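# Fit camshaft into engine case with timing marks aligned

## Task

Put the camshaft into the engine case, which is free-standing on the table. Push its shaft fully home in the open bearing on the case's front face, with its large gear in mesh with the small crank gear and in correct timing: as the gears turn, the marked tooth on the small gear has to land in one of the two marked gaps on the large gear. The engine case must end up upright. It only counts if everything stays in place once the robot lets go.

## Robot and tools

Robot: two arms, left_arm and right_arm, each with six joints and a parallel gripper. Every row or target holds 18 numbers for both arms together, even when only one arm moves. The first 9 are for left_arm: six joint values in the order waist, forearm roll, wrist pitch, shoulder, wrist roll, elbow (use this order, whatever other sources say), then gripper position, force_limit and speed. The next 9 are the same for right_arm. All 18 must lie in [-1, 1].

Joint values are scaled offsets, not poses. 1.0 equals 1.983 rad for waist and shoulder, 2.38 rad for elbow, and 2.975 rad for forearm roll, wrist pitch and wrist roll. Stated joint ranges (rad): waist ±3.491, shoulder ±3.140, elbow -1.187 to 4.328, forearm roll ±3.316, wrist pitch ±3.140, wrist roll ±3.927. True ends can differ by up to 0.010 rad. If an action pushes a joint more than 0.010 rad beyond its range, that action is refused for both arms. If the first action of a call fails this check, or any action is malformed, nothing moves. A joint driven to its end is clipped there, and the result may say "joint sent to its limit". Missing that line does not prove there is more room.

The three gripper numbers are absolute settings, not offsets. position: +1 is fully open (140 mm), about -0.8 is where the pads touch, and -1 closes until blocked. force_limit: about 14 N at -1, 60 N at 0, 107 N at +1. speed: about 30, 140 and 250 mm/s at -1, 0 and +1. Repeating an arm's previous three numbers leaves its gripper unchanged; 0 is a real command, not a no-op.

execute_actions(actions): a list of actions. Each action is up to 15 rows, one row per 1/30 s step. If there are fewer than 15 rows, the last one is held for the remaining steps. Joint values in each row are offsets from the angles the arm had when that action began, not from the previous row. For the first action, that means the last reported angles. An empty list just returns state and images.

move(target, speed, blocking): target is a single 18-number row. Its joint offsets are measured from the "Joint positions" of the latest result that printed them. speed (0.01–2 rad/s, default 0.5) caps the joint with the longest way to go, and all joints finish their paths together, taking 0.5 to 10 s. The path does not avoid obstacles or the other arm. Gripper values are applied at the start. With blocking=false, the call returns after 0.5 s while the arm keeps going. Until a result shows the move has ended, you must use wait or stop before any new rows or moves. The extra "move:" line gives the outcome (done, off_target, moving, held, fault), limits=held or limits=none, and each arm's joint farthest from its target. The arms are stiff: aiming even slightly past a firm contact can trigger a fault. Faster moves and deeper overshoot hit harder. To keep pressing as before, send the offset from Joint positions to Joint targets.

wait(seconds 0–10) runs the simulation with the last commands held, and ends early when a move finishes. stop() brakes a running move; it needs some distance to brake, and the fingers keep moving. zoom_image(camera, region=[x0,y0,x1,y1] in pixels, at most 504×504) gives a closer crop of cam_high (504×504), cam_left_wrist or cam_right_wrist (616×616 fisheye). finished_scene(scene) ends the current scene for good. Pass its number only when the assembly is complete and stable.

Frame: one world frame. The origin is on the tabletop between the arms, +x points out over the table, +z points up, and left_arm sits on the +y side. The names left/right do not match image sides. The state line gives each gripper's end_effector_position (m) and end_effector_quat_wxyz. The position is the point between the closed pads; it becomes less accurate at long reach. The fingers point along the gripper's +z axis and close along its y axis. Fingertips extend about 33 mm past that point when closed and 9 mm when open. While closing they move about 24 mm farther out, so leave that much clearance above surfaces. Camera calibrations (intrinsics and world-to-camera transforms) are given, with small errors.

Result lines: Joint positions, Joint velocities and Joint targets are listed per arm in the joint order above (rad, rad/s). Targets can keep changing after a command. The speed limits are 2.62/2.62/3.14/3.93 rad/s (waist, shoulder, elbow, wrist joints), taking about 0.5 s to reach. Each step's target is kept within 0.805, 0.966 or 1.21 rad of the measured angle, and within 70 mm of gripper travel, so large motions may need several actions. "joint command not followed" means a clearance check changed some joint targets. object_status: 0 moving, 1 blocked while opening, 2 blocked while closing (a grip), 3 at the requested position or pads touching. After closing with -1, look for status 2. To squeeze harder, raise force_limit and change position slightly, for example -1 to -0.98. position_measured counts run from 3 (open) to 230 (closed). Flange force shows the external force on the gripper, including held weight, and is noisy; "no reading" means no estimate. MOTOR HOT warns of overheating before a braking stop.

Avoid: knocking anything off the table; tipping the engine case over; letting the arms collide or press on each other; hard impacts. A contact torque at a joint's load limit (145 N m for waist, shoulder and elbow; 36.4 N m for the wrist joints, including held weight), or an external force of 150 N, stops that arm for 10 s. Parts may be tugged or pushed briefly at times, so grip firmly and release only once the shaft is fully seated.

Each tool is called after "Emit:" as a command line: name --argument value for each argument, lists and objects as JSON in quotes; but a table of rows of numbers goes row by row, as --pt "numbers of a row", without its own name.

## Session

Emit:
execute_actions --actions '[]'

Scene clock: 0.00 s.
left_arm: end_effector_position=(+0.4890, +0.7139, +0.1613) position_measured=3 object_status=3 end_effector_quat_wxyz=(+0.088, -0.446, +0.640, +0.620) | right_arm: end_effector_position=(+0.3186, -0.5017, +0.3739) position_measured=3 object_status=3 end_effector_quat_wxyz=(+0.518, -0.272, +0.794, +0.166)
Joint names: [waist, forearm roll, wrist pitch, shoulder, wrist roll, elbow]
Joint positions: left_arm=[ 0.382 -1.263 -1.735  0.635 -0.378  0.248] | right_arm=[-0.971 -1.169 -1.82  -0.267 -0.018 -0.132]
Joint velocities: left_arm=[ 0.001  0.     0.    -0.001 -0.     0.001] | right_arm=[-0.    -0.001  0.     0.    -0.     0.   ]
Flange force (N, the push that the arm receives, along the gripper's own x y z axes): no reading
Joint targets: left_arm=[0.382 -1.263 -1.735 0.635 -0.378 0.248] | right_arm=[-0.971 -1.169 -1.820 -0.267 -0.018 -0.132]
camera_calibration (this result's frames):
cam_left_wrist: T_world_to_cam=[[-0.753282, -0.247479, 0.609361, 0.448055], [0.62993, -0.00510506, 0.776636, -0.434359], [-0.18909, 0.96888, 0.15974, -0.445715], [0, 0, 0, 1]] pos_world=[0.526847, 0.540511, 0.13551]
cam_right_wrist: T_world_to_cam=[[-0.663709, 0.735893, -0.133983, 0.624095], [0.0365043, 0.210777, 0.976852, -0.249335], [0.7471, 0.643455, -0.166758, 0.33683], [0, 0, 0, 1]] pos_world=[0.171674, -0.623448, 0.383351]

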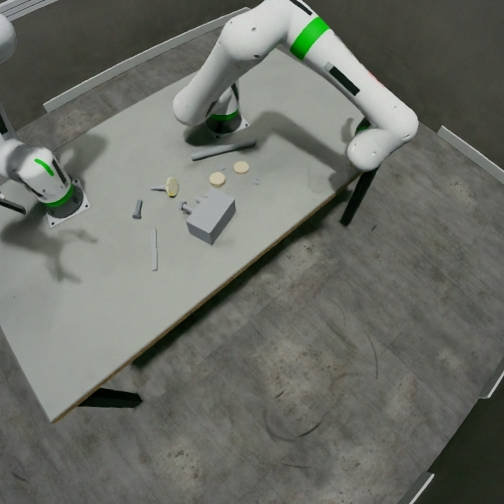

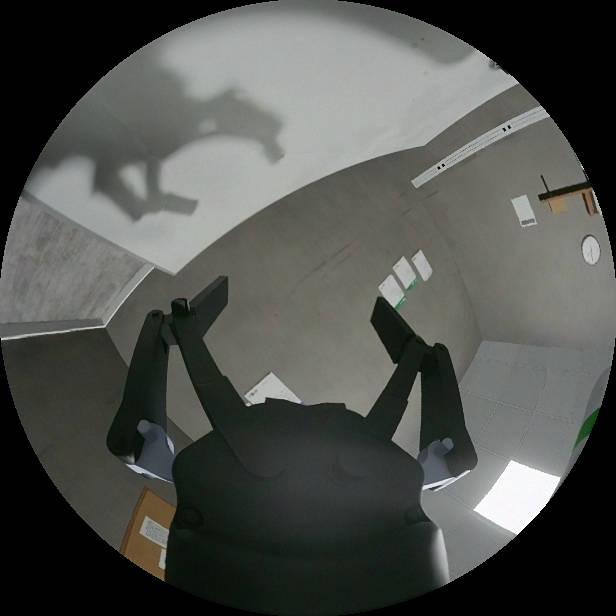

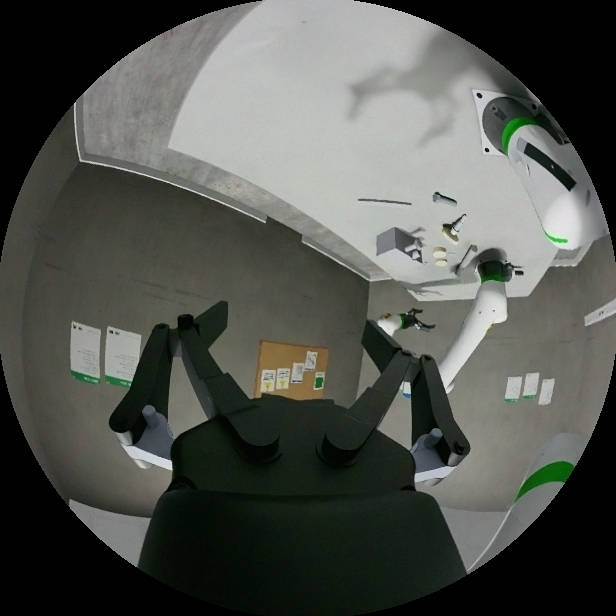

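Emit:
move --target '[0,0,0.0774,-0.2075,0.804,0,0,0,0,0.63,0.393,0.1077,0.0352,0.0824,0,-0.1,0,0]' --speed 1

Emit:
move --target '[-0.2705,0.4245,0,0,0,-0.038,0,0,0,0.6256,0,0,0,0,-0.0573,-0.1,0,0]' --speed 0.7

Scene clock: 3.20 s.
left_arm: end_effector_position=(+0.5369, +0.7272, +0.3642) position_measured=129 object_status=3 end_effector_quat_wxyz=(-0.581, +0.770, +0.241, +0.110) | right_arm: end_effector_position=(+0.3744, -0.4587, +0.2618) position_measured=141 object_status=3 end_effector_quat_wxyz=(-0.045, +0.813, -0.579, +0.051)
Joint names: [waist, forearm roll, wrist pitch, shoulder, wrist roll, elbow]
Joint positions: left_arm=[ 0.382 -1.263 -1.505  0.224  2.014  0.248] | right_arm=[ 0.278  0.001 -1.5   -0.197  0.227 -0.132]
Joint velocities: left_arm=[-0.    -0.     0.002  0.001  0.     0.001] | right_arm=[ 0.     0.002 -0.001  0.    -0.    -0.   ]
Flange force (N, the push that the arm receives, along the gripper's own x y z axes): left_arm=[-5.4 0.1 3.7] | right_arm=[2.8 -2.3 -2.7]
Joint targets: left_arm=[0.382 -1.263 -1.505 0.224 2.014 0.248] | right_arm=[0.278 0.001 -1.500 -0.197 0.227 -0.132]
move: done; limits=none; left_arm: farthest joint: the waist, 0.000 radians from its target (0.000 radians at the start); right_arm: farthest joint: the waist, 0.000 radians from its target (1.250 radians at the start)
camera_calibration (this result's frames):
cam_left_wrist: T_world_to_cam=[[0.623359, -0.185423, -0.759632, 0.0781012], [-0.647971, -0.666259, -0.369097, 0.962067], [-0.437673, 0.7223, -0.535468, 0.0840182], [0, 0, 0, 1]] pos_world=[0.611478, 0.594781, 0.459414]
cam_right_wrist: T_world_to_cam=[[-0.884971, -0.455411, -0.0970958, 0.141261], [-0.465502, 0.860038, 0.208909, 0.535851], [-0.0116335, 0.230077, -0.973103, 0.55433], [0, 0, 0, 1]] pos_world=[0.3809, -0.524059, 0.441191]

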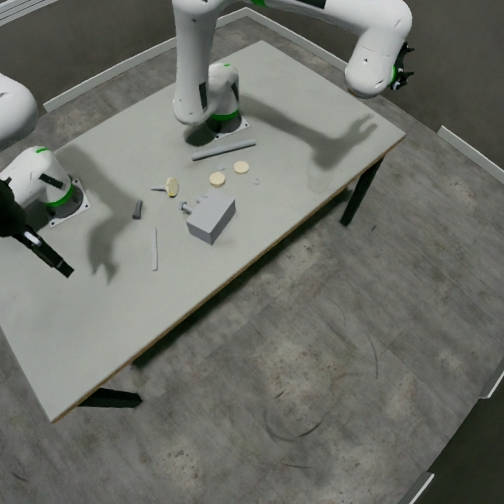

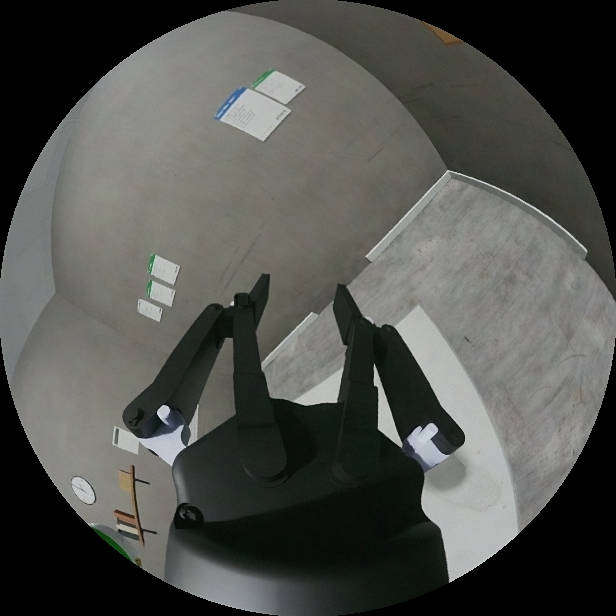

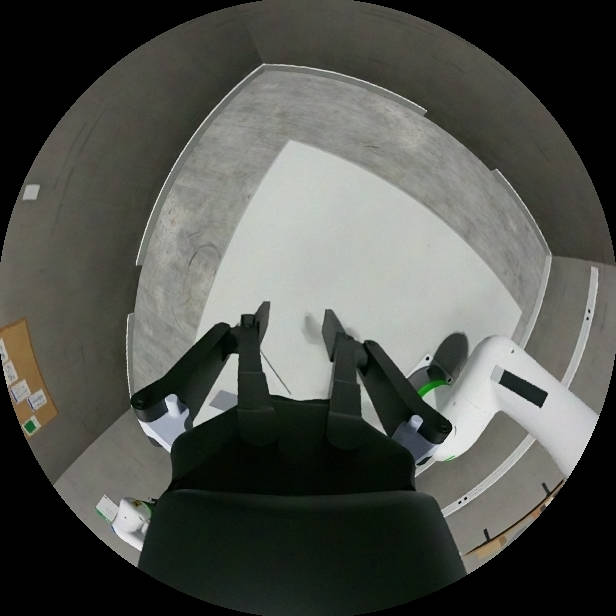

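Scene clock: 5.47 s.
left_arm: end_effector_position=(+0.5001, +0.0301, +0.1999) position_measured=129 object_status=3 end_effector_quat_wxyz=(+0.000, +0.999, +0.050, -0.000) | right_arm: end_effector_position=(+0.1703, -0.0603, +0.1999) position_measured=141 object_status=3 end_effector_quat_wxyz=(+0.000, +1.000, +0.001, +0.000)
Joint names: [waist, forearm roll, wrist pitch, shoulder, wrist roll, elbow]
Joint positions: left_arm=[-0.155  0.    -1.505  0.224  2.014  0.158] | right_arm=[ 1.519  0.001 -1.5   -0.197  0.227 -0.268]
Joint velocities: left_arm=[ 0.001 -0.    -0.     0.     0.     0.001] | right_arm=[ 0.001  0.001  0.     0.     0.    -0.   ]
Flange force (N, the push that the arm receives, along the gripper's own x y z axes): left_arm=[-3.4 -6.7 4.7] | right_arm=[2.0 -1.7 -1.5]
Joint targets: left_arm=[-0.155 0.000 -1.505 0.224 2.014 0.158] | right_arm=[1.519 0.001 -1.500 -0.197 0.227 -0.268]
move: done; limits=none; left_arm: farthest joint: the waist, 0.000 radians from its target (0.536 radians at the start); right_arm: farthest joint: the waist, 0.000 radians from its target (1.240 radians at the start)
camera_calibration (this result's frames):
cam_left_wrist: T_world_to_cam=[[0.247675, -0.968714, 0.0157943, -0.0965216], [-0.867475, -0.214472, 0.448875, 0.345777], [-0.431444, -0.124876, -0.893455, 0.577461], [0, 0, 0, 1]] pos_world=[0.573001, 0.0527688, 0.362249]
cam_right_wrist: T_world_to_cam=[[0.14293, -0.989279, 0.0299547, -0.0965769], [-0.957385, -0.130521, 0.257638, 0.12548], [-0.250967, -0.0655024, -0.965777, 0.421557], [0, 0, 0, 1]] pos_world=[0.239733, -0.0515508, 0.377695]

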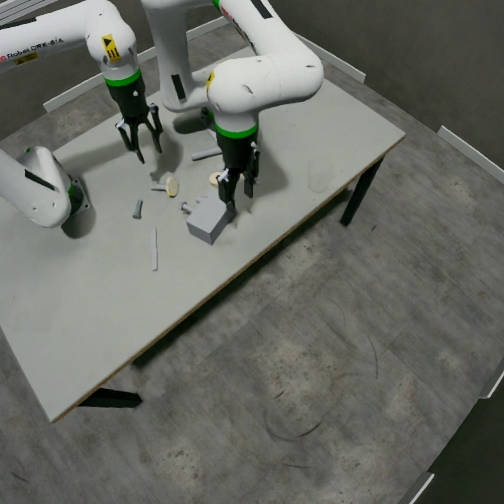

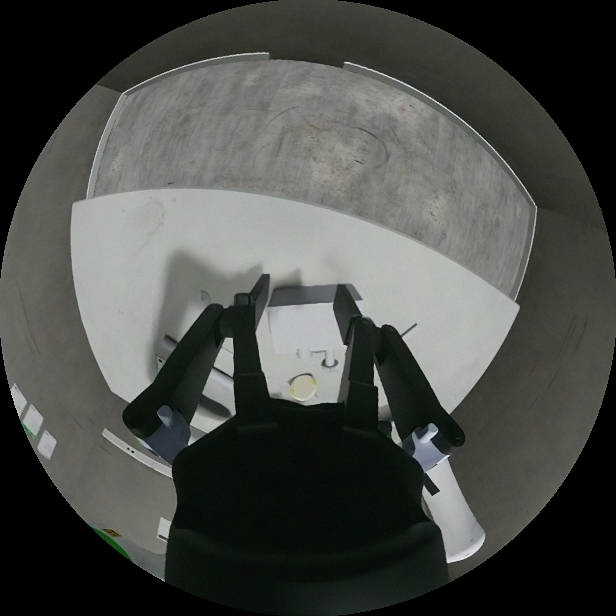

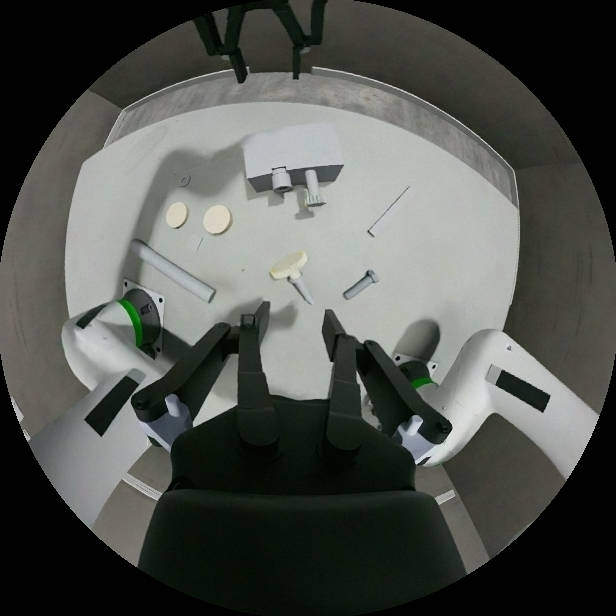

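Emit:
zoom_image --camera "cam_right_wrist" --region '[220,110,380,320]'

Region (220, 110, 380, 320) of cam_right_wrist's 616x616 image, scaled by 2.400, with more detail than that image has; it fills the left 384 columns of this view, and the rest is white.

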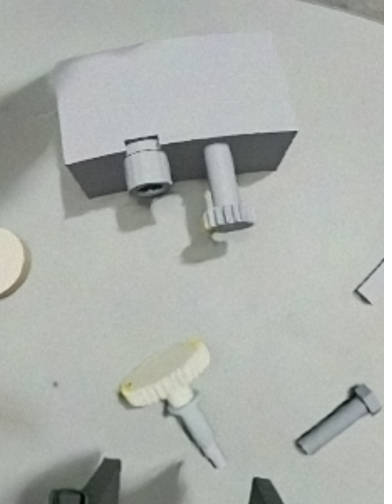

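Emit:
move --target '[-0.0173,0,0.0493,-0.0141,0.076,-0.0733,0,0,0,-0.0491,0,0.0534,0.0707,-0.2834,-0.0079,-0.1,0,0]' --speed 0.6

Scene clock: 8.00 s.
left_arm: end_effector_position=(+0.4711, +0.0224, +0.1400) position_measured=129 object_status=3 end_effector_quat_wxyz=(+0.000, +0.989, +0.145, -0.000) | right_arm: end_effector_position=(+0.2143, -0.0373, +0.1397) position_measured=141 object_status=3 end_effector_quat_wxyz=(+0.000, +0.892, -0.452, +0.000)
Joint names: [waist, forearm roll, wrist pitch, shoulder, wrist roll, elbow]
Joint positions: left_arm=[-0.189  0.    -1.359  0.196  2.24  -0.016] | right_arm=[ 1.422  0.001 -1.341 -0.057 -0.616 -0.287]
Joint velocities: left_arm=[ 0.001  0.     0.     0.    -0.     0.   ] | right_arm=[-0.     0.001 -0.     0.     0.     0.   ]
Flange force (N, the push that the arm receives, along the gripper's own x y z axes): left_arm=[-2.8 -5.1 6.7] | right_arm=[-0.2 -3.3 -2.0]
Joint targets: left_arm=[-0.189 0.000 -1.358 0.196 2.240 -0.016] | right_arm=[1.422 0.001 -1.341 -0.057 -0.616 -0.287]
move: done; limits=none; left_arm: farthest joint: the waist, 0.000 radians from its target (0.035 radians at the start); right_arm: farthest joint: the waist, 0.000 radians from its target (0.097 radians at the start)
camera_calibration (this result's frames):
cam_left_wrist: T_world_to_cam=[[0.427814, -0.903727, 0.0158728, -0.182277], [-0.810737, -0.375912, 0.448772, 0.322789], [-0.399601, -0.20486, -0.893505, 0.497252], [0, 0, 0, 1]] pos_world=[0.53838, 0.0584783, 0.302331]
cam_right_wrist: T_world_to_cam=[[-0.71488, -0.698619, 0.0296265, 0.116371], [-0.669938, 0.696438, 0.257212, 0.155456], [-0.200326, 0.164027, -0.965901, 0.373637], [0, 0, 0, 1]] pos_world=[0.262186, -0.0882532, 0.317463]

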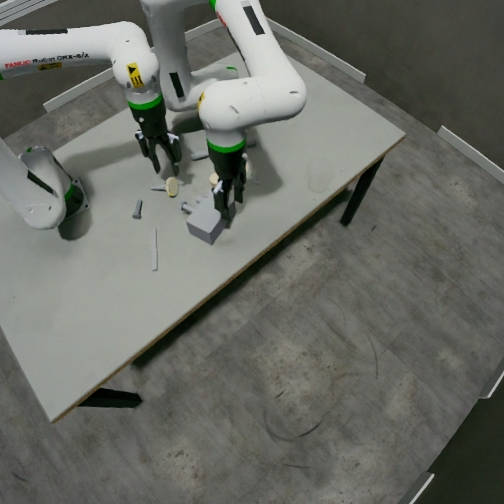

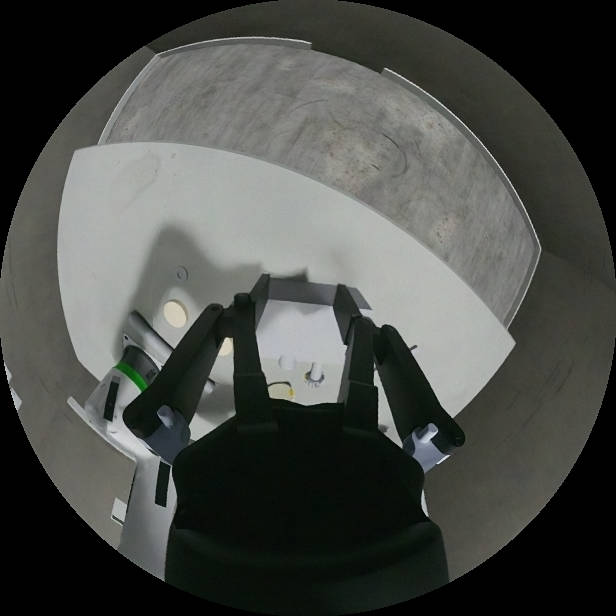

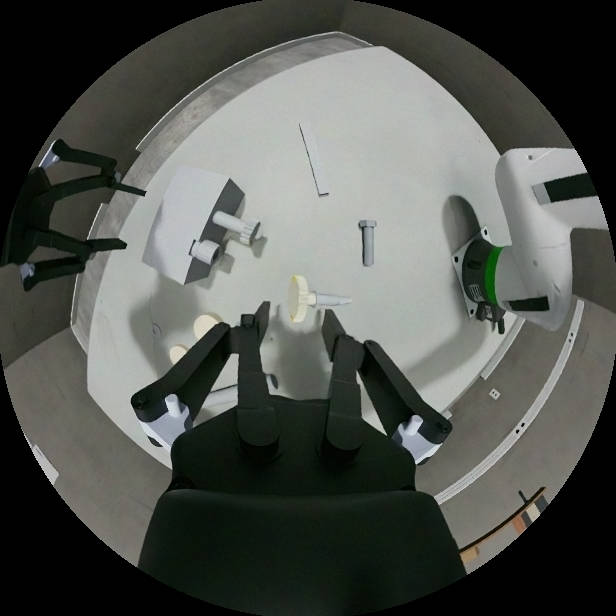

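Emit:
move --target '[-0.0071,0,0.055,0.017,0.0047,-0.0546,0,0,0,-0.003,0,0.0489,0.0218,0.002,-0.043,-0.1,0,0]' --speed 0.15

Emit:
move --target '[0,0,0,0,0,0,0,0,0,0,0,0,0,0,0,-1,0.3,-0.6]'

Scene clock: 9.63 s.
left_arm: end_effector_position=(+0.4605, +0.0192, +0.0699) position_measured=129 object_status=3 end_effector_quat_wxyz=(+0.000, +0.989, +0.145, -0.000) | right_arm: end_effector_position=(+0.2160, -0.0398, +0.0806) position_measured=141 object_status=3 end_effector_quat_wxyz=(+0.000, +0.892, -0.452, +0.000)
Joint names: [waist, forearm roll, wrist pitch, shoulder, wrist roll, elbow]
Joint positions: left_arm=[-0.203  0.    -1.195  0.23   2.254 -0.146] | right_arm=[ 1.416  0.001 -1.196 -0.014 -0.61  -0.389]
Joint velocities: left_arm=[-0.002 -0.001 -0.001  0.    -0.001  0.   ] | right_arm=[ 0.001  0.003 -0.     0.    -0.    -0.   ]
Flange force (N, the push that the arm receives, along the gripper's own x y z axes): left_arm=[6.3 -11.1 -0.4] | right_arm=[0.1 -2.9 -2.4]
Joint targets: left_arm=[-0.203 0.000 -1.195 0.230 2.254 -0.146] | right_arm=[1.416 0.001 -1.196 -0.014 -0.610 -0.389]
move: done; limits=none; left_arm: farthest joint: the wrist pitch, 0.001 radians from its target (0.163 radians at the start); right_arm: farthest joint: the waist, 0.000 radians from its target (0.006 radians at the start)
camera_calibration (this result's frames):
cam_left_wrist: T_world_to_cam=[[0.427781, -0.903742, 0.0159102, -0.179485], [-0.810778, -0.375878, 0.448726, 0.344435], [-0.399552, -0.204856, -0.893528, 0.429627], [0, 0, 0, 1]] pos_world=[0.527699, 0.0552694, 0.232182]
cam_right_wrist: T_world_to_cam=[[-0.714827, -0.69867, 0.0297187, 0.117602], [-0.669974, 0.696407, 0.257202, 0.173441], [-0.200395, 0.163944, -0.965901, 0.317326], [0, 0, 0, 1]] pos_world=[0.263856, -0.0906442, 0.258401]

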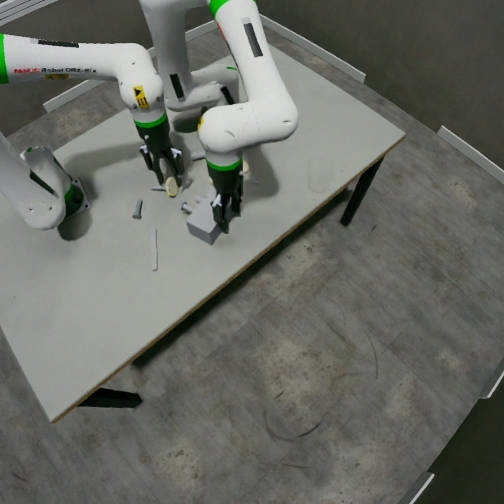

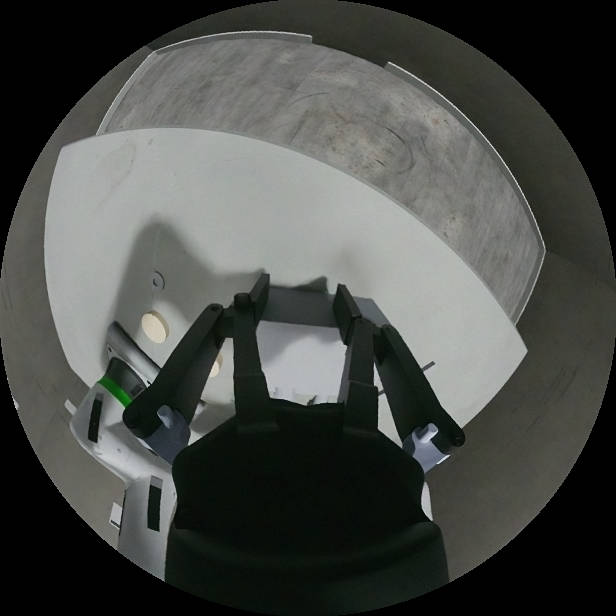

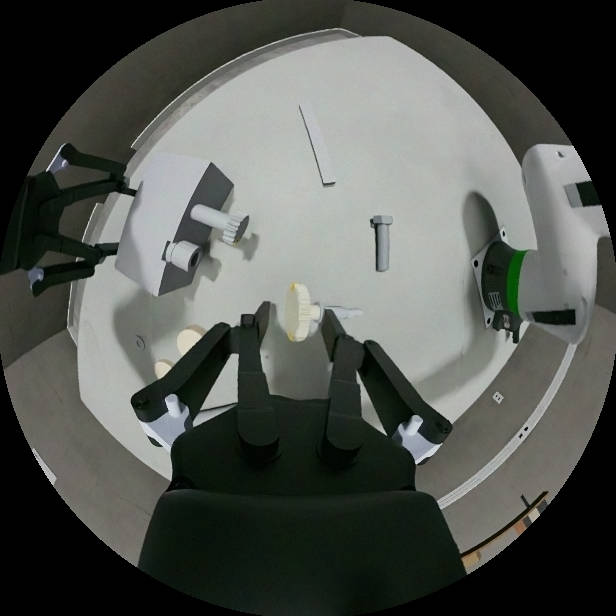

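Scene clock: 10.50 s.
left_arm: end_effector_position=(+0.4604, +0.0192, +0.0699) position_measured=129 object_status=3 end_effector_quat_wxyz=(+0.000, +0.989, +0.145, -0.000) | right_arm: end_effector_position=(+0.2160, -0.0397, +0.0806) position_measured=218 object_status=2 end_effector_quat_wxyz=(+0.000, +0.892, -0.452, +0.000)
Joint names: [waist, forearm roll, wrist pitch, shoulder, wrist roll, elbow]
Joint positions: left_arm=[-0.203  0.    -1.195  0.23   2.254 -0.146] | right_arm=[ 1.416  0.    -1.195 -0.014 -0.61  -0.39 ]
Joint velocities: left_arm=[ 0.002 -0.    -0.001 -0.001 -0.    -0.   ] | right_arm=[-0.    -0.001  0.001  0.     0.     0.   ]
Flange force (N, the push that the arm receives, along the gripper's own x y z axes): left_arm=[4.3 -9.3 0.1] | right_arm=[0.9 -3.2 -4.7]
Joint targets: left_arm=[-0.203 0.000 -1.195 0.230 2.254 -0.146] | right_arm=[1.416 0.001 -1.196 -0.014 -0.610 -0.389]
move: done; limits=none; left_arm: farthest joint: the waist, 0.000 radians from its target (0.000 radians at the start); right_arm: farthest joint: the elbow, 0.001 radians from its target (0.000 radians at the start)
camera_calibration (this result's frames):
cam_left_wrist: T_world_to_cam=[[0.427778, -0.903744, 0.0159057, -0.179482], [-0.810777, -0.375876, 0.44873, 0.344436], [-0.399558, -0.204853, -0.893526, 0.42962], [0, 0, 0, 1]] pos_world=[0.527698, 0.0552679, 0.232172]
cam_right_wrist: T_world_to_cam=[[-0.714856, -0.698644, 0.0296274, 0.117642], [-0.66994, 0.696397, 0.257315, 0.173405], [-0.200404, 0.164094, -0.965873, 0.317288], [0, 0, 0, 1]] pos_world=[0.263854, -0.0906342, 0.258355]

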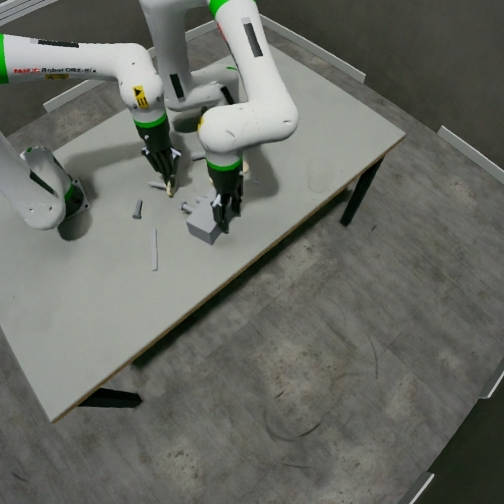

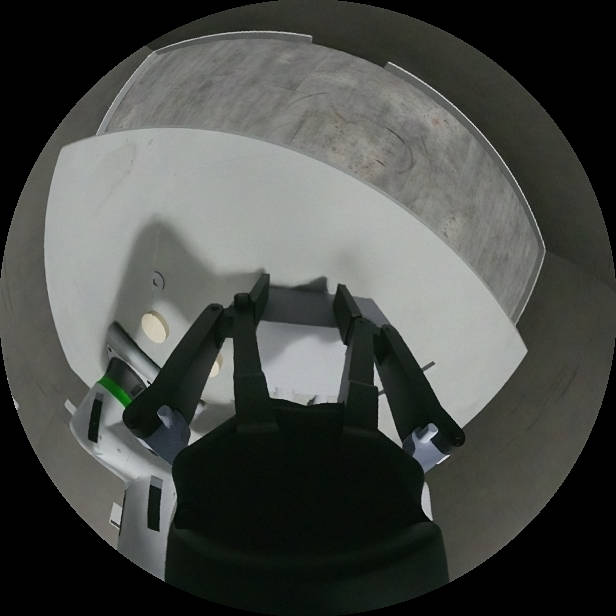

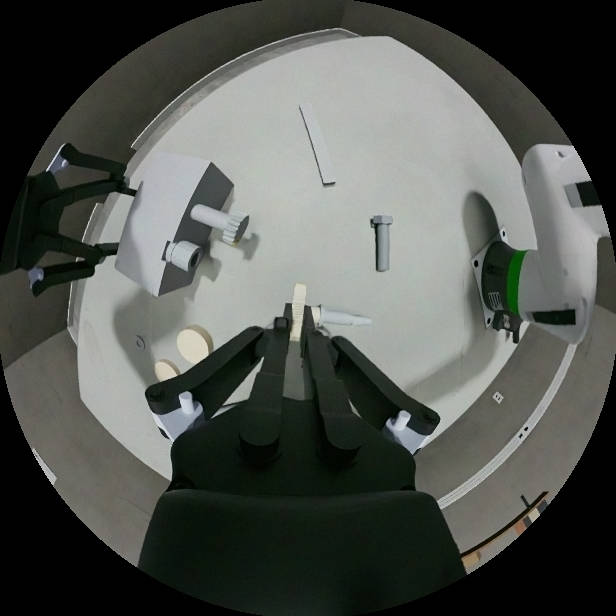

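Emit:
move --target '[0,0,0,0,0,0,0,0,0,0,0,-0.0489,-0.023,0.941,0.042,-1,0.3,-0.6]' --speed 1.2

Emit:
move --target '[0,0,0,0,0,0,0,0,0,-0.0325,0,0.0276,0.0404,0.022,-0.0006,-1,0.3,-0.6]' --speed 0.1

Emit:
zoom_image --camera "cam_right_wrist" --region '[280,250,480,400]'

Scene clock: 13.67 s.
left_arm: end_effector_position=(+0.4604, +0.0192, +0.0699) position_measured=129 object_status=3 end_effector_quat_wxyz=(+0.000, +0.989, +0.145, -0.000) | right_arm: end_effector_position=(+0.2160, -0.0397, +0.1396) position_measured=218 object_status=2 end_effector_quat_wxyz=(+0.000, +0.597, +0.802, -0.000)
Joint names: [waist, forearm roll, wrist pitch, shoulder, wrist roll, elbow]
Joint positions: left_arm=[-0.203  0.    -1.195  0.23   2.254 -0.146] | right_arm=[ 1.416  0.    -1.341 -0.059  2.19  -0.29 ]
Joint velocities: left_arm=[ 0.001  0.001 -0.001 -0.    -0.    -0.001] | right_arm=[-0.    -0.     0.001 -0.     0.     0.   ]
Flange force (N, the push that the arm receives, along the gripper's own x y z axes): left_arm=[9.3 -7.3 0.1] | right_arm=[1.9 1.0 -0.3]
Joint targets: left_arm=[-0.203 0.000 -1.195 0.230 2.254 -0.146] | right_arm=[1.416 0.000 -1.341 -0.059 2.190 -0.290]
move: done; limits=none; left_arm: farthest joint: the waist, 0.000 radians from its target (0.000 radians at the start); right_arm: farthest joint: the waist, 0.000 radians from its target (0.000 radians at the start)
camera_calibration (this result's frames):
cam_left_wrist: T_world_to_cam=[[0.427778, -0.903744, 0.0159057, -0.179482], [-0.810777, -0.375876, 0.44873, 0.344436], [-0.399558, -0.204853, -0.893526, 0.42962], [0, 0, 0, 1]] pos_world=[0.527698, 0.0552679, 0.232173]
cam_right_wrist: T_world_to_cam=[[0.907861, 0.418249, 0.0292481, -0.190203], [0.397307, -0.880489, 0.258625, -0.135104], [0.133922, -0.223175, -0.965535, 0.286643], [0, 0, 0, 1]] pos_world=[0.187968, 0.024566, 0.317268]

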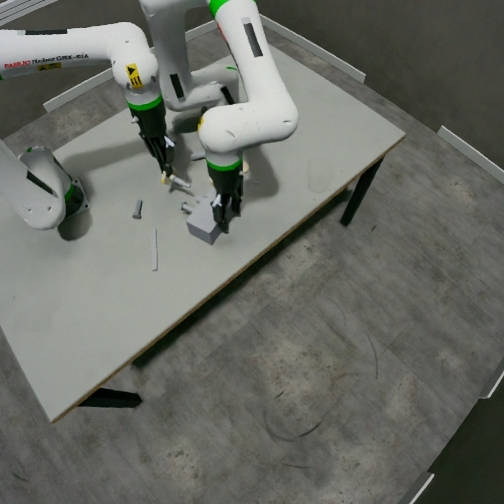

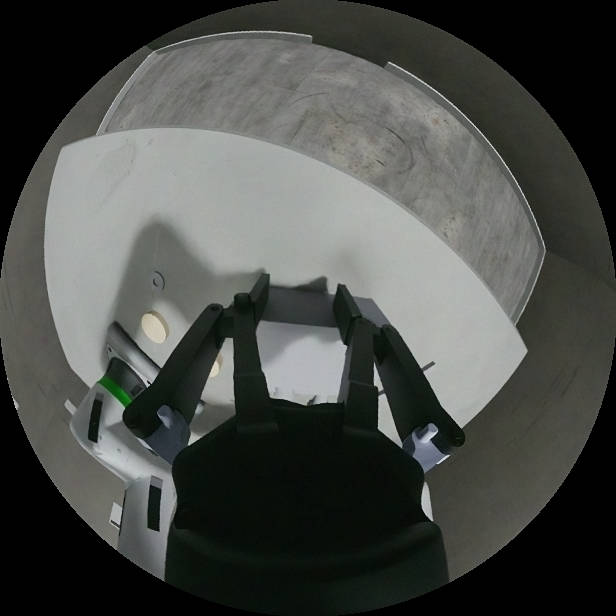

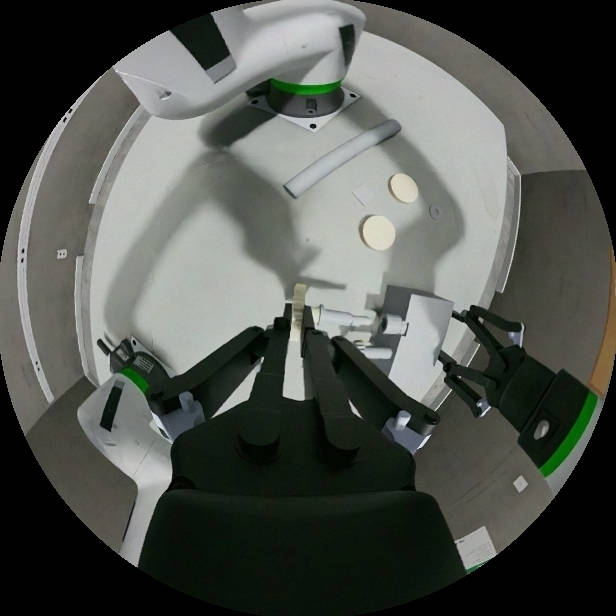

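Scene clock: 14.77 s.
left_arm: end_effector_position=(+0.4604, +0.0192, +0.0699) position_measured=129 object_status=3 end_effector_quat_wxyz=(+0.000, +0.989, +0.145, -0.000) | right_arm: end_effector_position=(+0.2458, -0.0347, +0.1064) position_measured=218 object_status=2 end_effector_quat_wxyz=(+0.000, +0.597, +0.802, +0.000)
Joint names: [waist, forearm roll, wrist pitch, shoulder, wrist roll, elbow]
Joint positions: left_arm=[-0.203  0.    -1.195  0.23   2.254 -0.146] | right_arm=[ 1.351  0.    -1.259  0.021  2.255 -0.291]
Joint velocities: left_arm=[-0.001  0.001 -0.    -0.     0.001  0.   ] | right_arm=[ 0.001  0.     0.002  0.    -0.001  0.   ]
Flange force (N, the push that the arm receives, along the gripper's own x y z axes): left_arm=[8.1 -6.6 0.2] | right_arm=[1.9 3.7 -1.0]
Joint targets: left_arm=[-0.203 0.000 -1.195 0.230 2.254 -0.146] | right_arm=[1.351 0.000 -1.259 0.021 2.255 -0.291]
move: done; limits=none; left_arm: farthest joint: the waist, 0.000 radians from its target (0.000 radians at the start); right_arm: farthest joint: the waist, 0.000 radians from its target (0.064 radians at the start)
camera_calibration (this result's frames):
cam_left_wrist: T_world_to_cam=[[0.427778, -0.903744, 0.0159056, -0.179483], [-0.810777, -0.375876, 0.44873, 0.344436], [-0.399558, -0.204853, -0.893526, 0.42962], [0, 0, 0, 1]] pos_world=[0.527698, 0.0552678, 0.232172]
cam_right_wrist: T_world_to_cam=[[0.907422, 0.419178, 0.0295755, -0.218324], [0.398184, -0.880198, 0.258265, -0.134124], [0.134292, -0.222579, -0.965621, 0.251686], [0, 0, 0, 1]] pos_world=[0.217719, 0.0294809, 0.284131]

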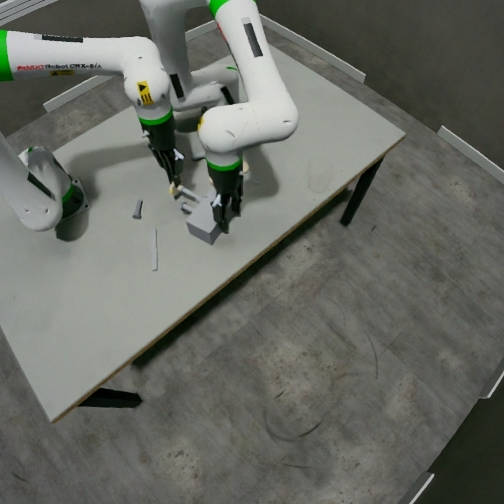

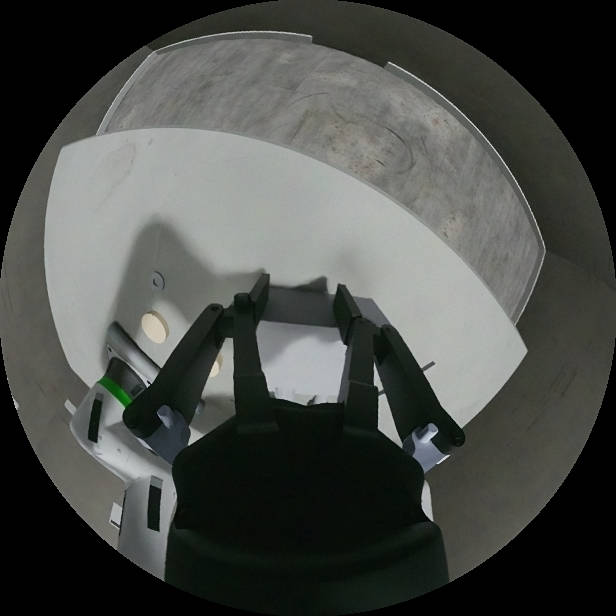

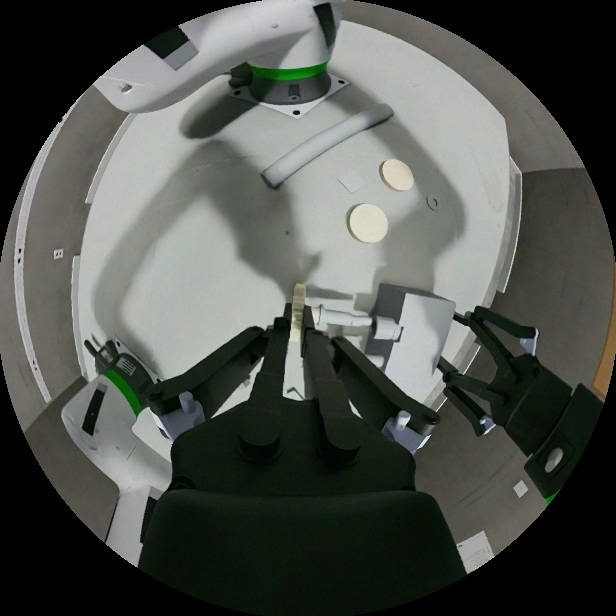

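Region (280, 250, 480, 400) of cam_right_wrist's 616x616 image, scaled by 2.520, with more detail than that image has; it fills the top 378 rows of this view, and the rest is white.

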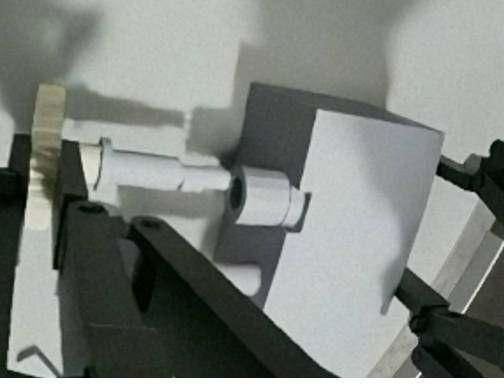

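Emit:
move --target '[0,0,0,0,0,0,0,0,0,-0.0027,0,0.0001,-0.0064,0.0018,-0.0054,-1,0.3,-0.6]' --speed 0.03

Emit:
zoom_image --camera "cam_right_wrist" --region '[310,280,430,360]'

Scene clock: 15.70 s.
left_arm: end_effector_position=(+0.4604, +0.0192, +0.0699) position_measured=129 object_status=3 end_effector_quat_wxyz=(+0.000, +0.989, +0.145, -0.000) | right_arm: end_effector_position=(+0.2456, -0.0409, +0.1064) position_measured=218 object_status=2 end_effector_quat_wxyz=(+0.000, +0.597, +0.802, +0.000)
Joint names: [waist, forearm roll, wrist pitch, shoulder, wrist roll, elbow]
Joint positions: left_arm=[-0.203  0.    -1.195  0.23   2.254 -0.146] | right_arm=[ 1.346  0.    -1.258  0.008  2.26  -0.304]
Joint velocities: left_arm=[ 0.    -0.     0.    -0.    -0.001 -0.001] | right_arm=[ 0.    -0.002  0.002 -0.    -0.    -0.   ]
Flange force (N, the push that the arm receives, along the gripper's own x y z axes): left_arm=[2.4 -9.2 1.1] | right_arm=[-1.5 2.8 -0.2]
Joint targets: left_arm=[-0.203 0.000 -1.195 0.230 2.254 -0.146] | right_arm=[1.346 0.000 -1.258 0.008 2.260 -0.304]
move: done; limits=none; left_arm: farthest joint: the waist, 0.000 radians from its target (0.000 radians at the start); right_arm: farthest joint: the waist, 0.000 radians from its target (0.006 radians at the start)
camera_calibration (this result's frames):
cam_left_wrist: T_world_to_cam=[[0.427778, -0.903744, 0.0159056, -0.179482], [-0.810777, -0.375876, 0.44873, 0.344436], [-0.399558, -0.204853, -0.893526, 0.42962], [0, 0, 0, 1]] pos_world=[0.527698, 0.0552679, 0.232172]
cam_right_wrist: T_world_to_cam=[[0.907419, 0.419178, 0.0296778, -0.215517], [0.398174, -0.880229, 0.258174, -0.139553], [0.134344, -0.222455, -0.965642, 0.250324], [0, 0, 0, 1]] pos_world=[0.217501, 0.0231873, 0.284148]

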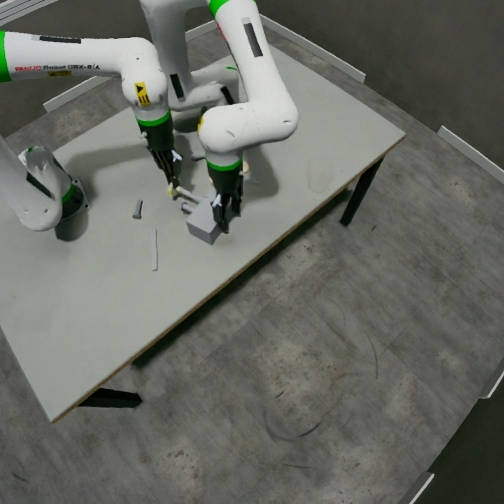

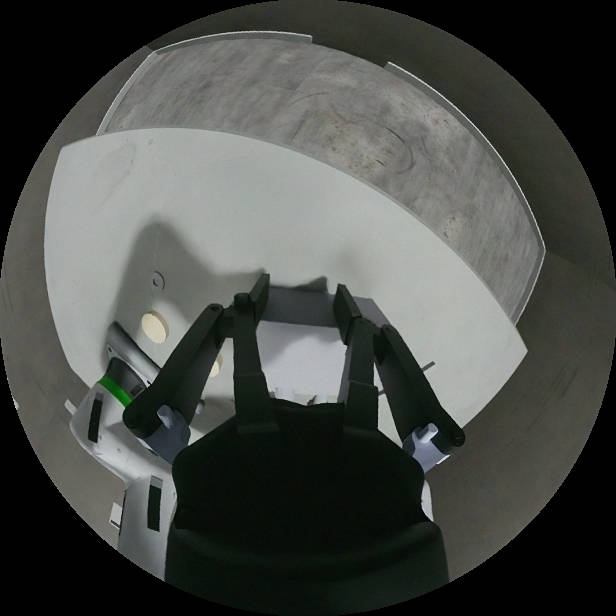

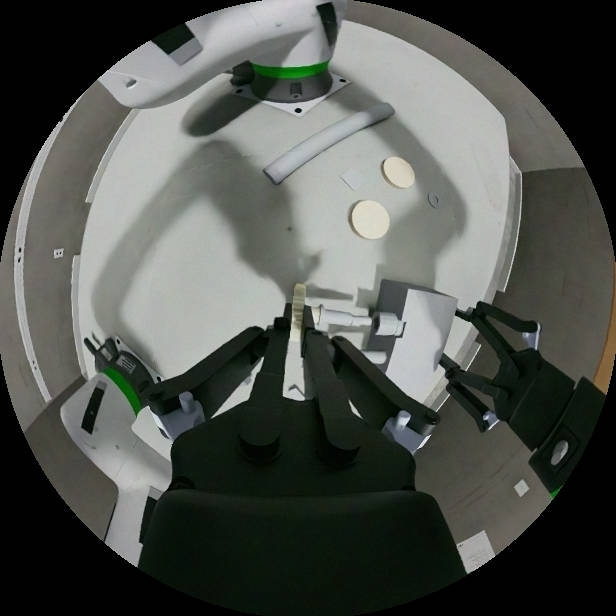

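Region (310, 280, 430, 360) of cam_right_wrist's 616x616 image, scaled by 4.200, with more detail than that image has.

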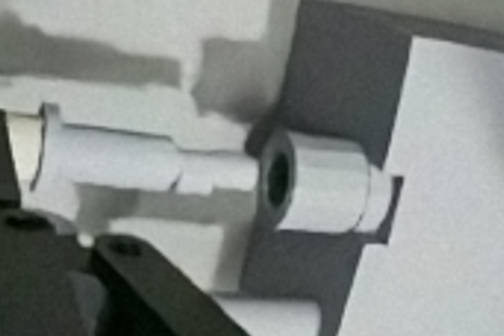

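Emit:
move --target '[0,0,0,0,0,0,0,0,0,-0.0231,0,-0.0006,0.0265,0.0154,0.0228,-1,0.3,-0.6]' --speed 0.02

Emit:
zoom_image --camera "cam_right_wrist" --region '[310,280,430,360]'

Scene clock: 27.93 s.
left_arm: end_effector_position=(+0.4604, +0.0192, +0.0699) position_measured=129 object_status=3 end_effector_quat_wxyz=(+0.000, +0.989, +0.145, -0.000) | right_arm: end_effector_position=(+0.2609, -0.0364, +0.1058) position_measured=218 object_status=2 end_effector_quat_wxyz=(-0.002, +0.597, +0.802, -0.002)
Joint names: [waist, forearm roll, wrist pitch, shoulder, wrist roll, elbow]
Joint positions: left_arm=[-0.203  0.    -1.195  0.23   2.254 -0.146] | right_arm=[ 1.313 -0.004 -1.262  0.046  2.294 -0.265]
Joint velocities: left_arm=[-0.002 -0.    -0.001  0.     0.     0.   ] | right_arm=[ 0.     0.     0.002 -0.     0.001  0.   ]
Flange force (N, the push that the arm receives, along the gripper's own x y z axes): left_arm=[108.6 3.6 -32.6] | right_arm=[13.5 -71.8 -29.3]
Joint targets: left_arm=[-0.203 0.000 -1.195 0.230 2.254 -0.146] | right_arm=[1.313 -0.001 -1.260 0.046 2.294 -0.265]
TORQUE FAULT: the external load on the forearm roll of the right arm reached its load limit, and that arm stopped for 10 seconds. That time counts as 18 of the actions that you can send in this scene. A torque fault stops only its own arm. That arm's remaining commands of this call were not run. That arm holds where it stopped, with its grip as last carried out, and accepts commands again: back off and push less far. That arm stops again, at the same cost, whenever a joint's load reaches its limit.
move: fault (right_arm); limits=none; left_arm: farthest joint: the waist, 0.000 radians from its target (0.000 radians at the start); right_arm: farthest joint: the elbow, 0.015 radians from its target (0.054 radians at the start)
camera_calibration (this result's frames):
cam_left_wrist: T_world_to_cam=[[0.427779, -0.903744, 0.0159061, -0.179483], [-0.810777, -0.375876, 0.44873, 0.344436], [-0.399558, -0.204853, -0.893526, 0.42962], [0, 0, 0, 1]] pos_world=[0.527698, 0.0552678, 0.232172]
cam_right_wrist: T_world_to_cam=[[0.907901, 0.418466, 0.0245181, -0.23085], [0.398829, -0.880341, 0.256778, -0.141477], [0.129037, -0.223351, -0.966159, 0.250093], [0, 0, 0, 1]] pos_world=[0.233743, 0.0279138, 0.283618]

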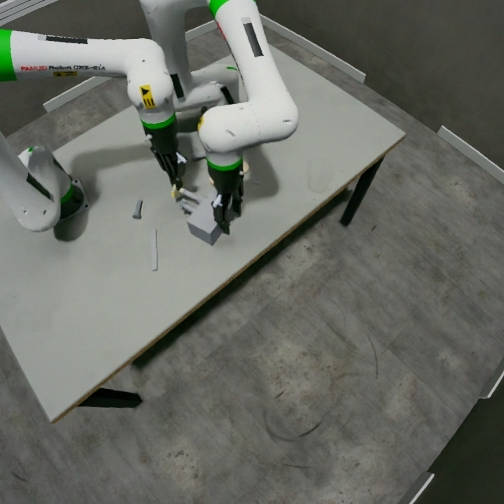

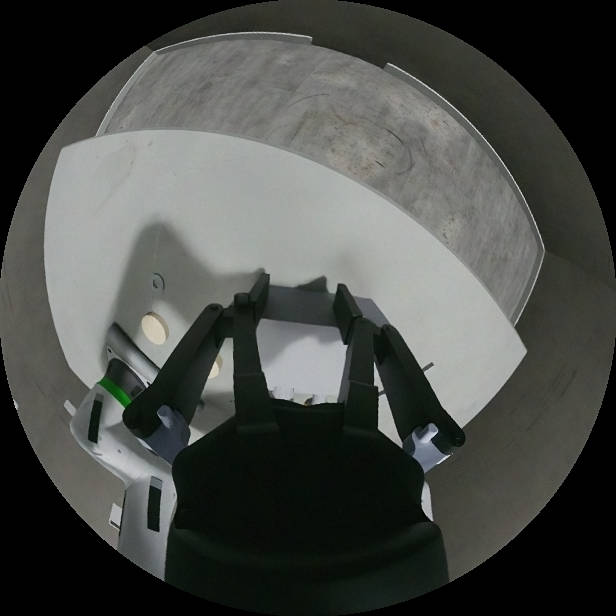

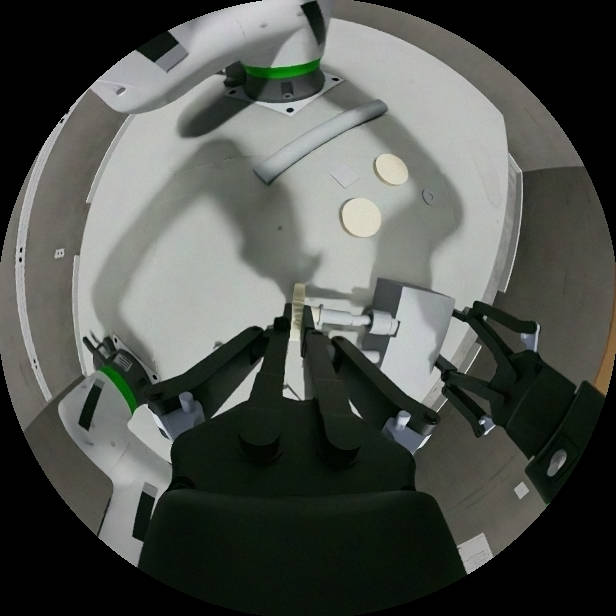

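Region (310, 280, 430, 360) of cam_right_wrist's 616x616 image, scaled by 4.200, with more detail than that image has.

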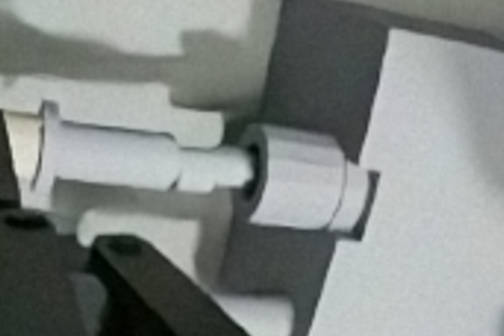

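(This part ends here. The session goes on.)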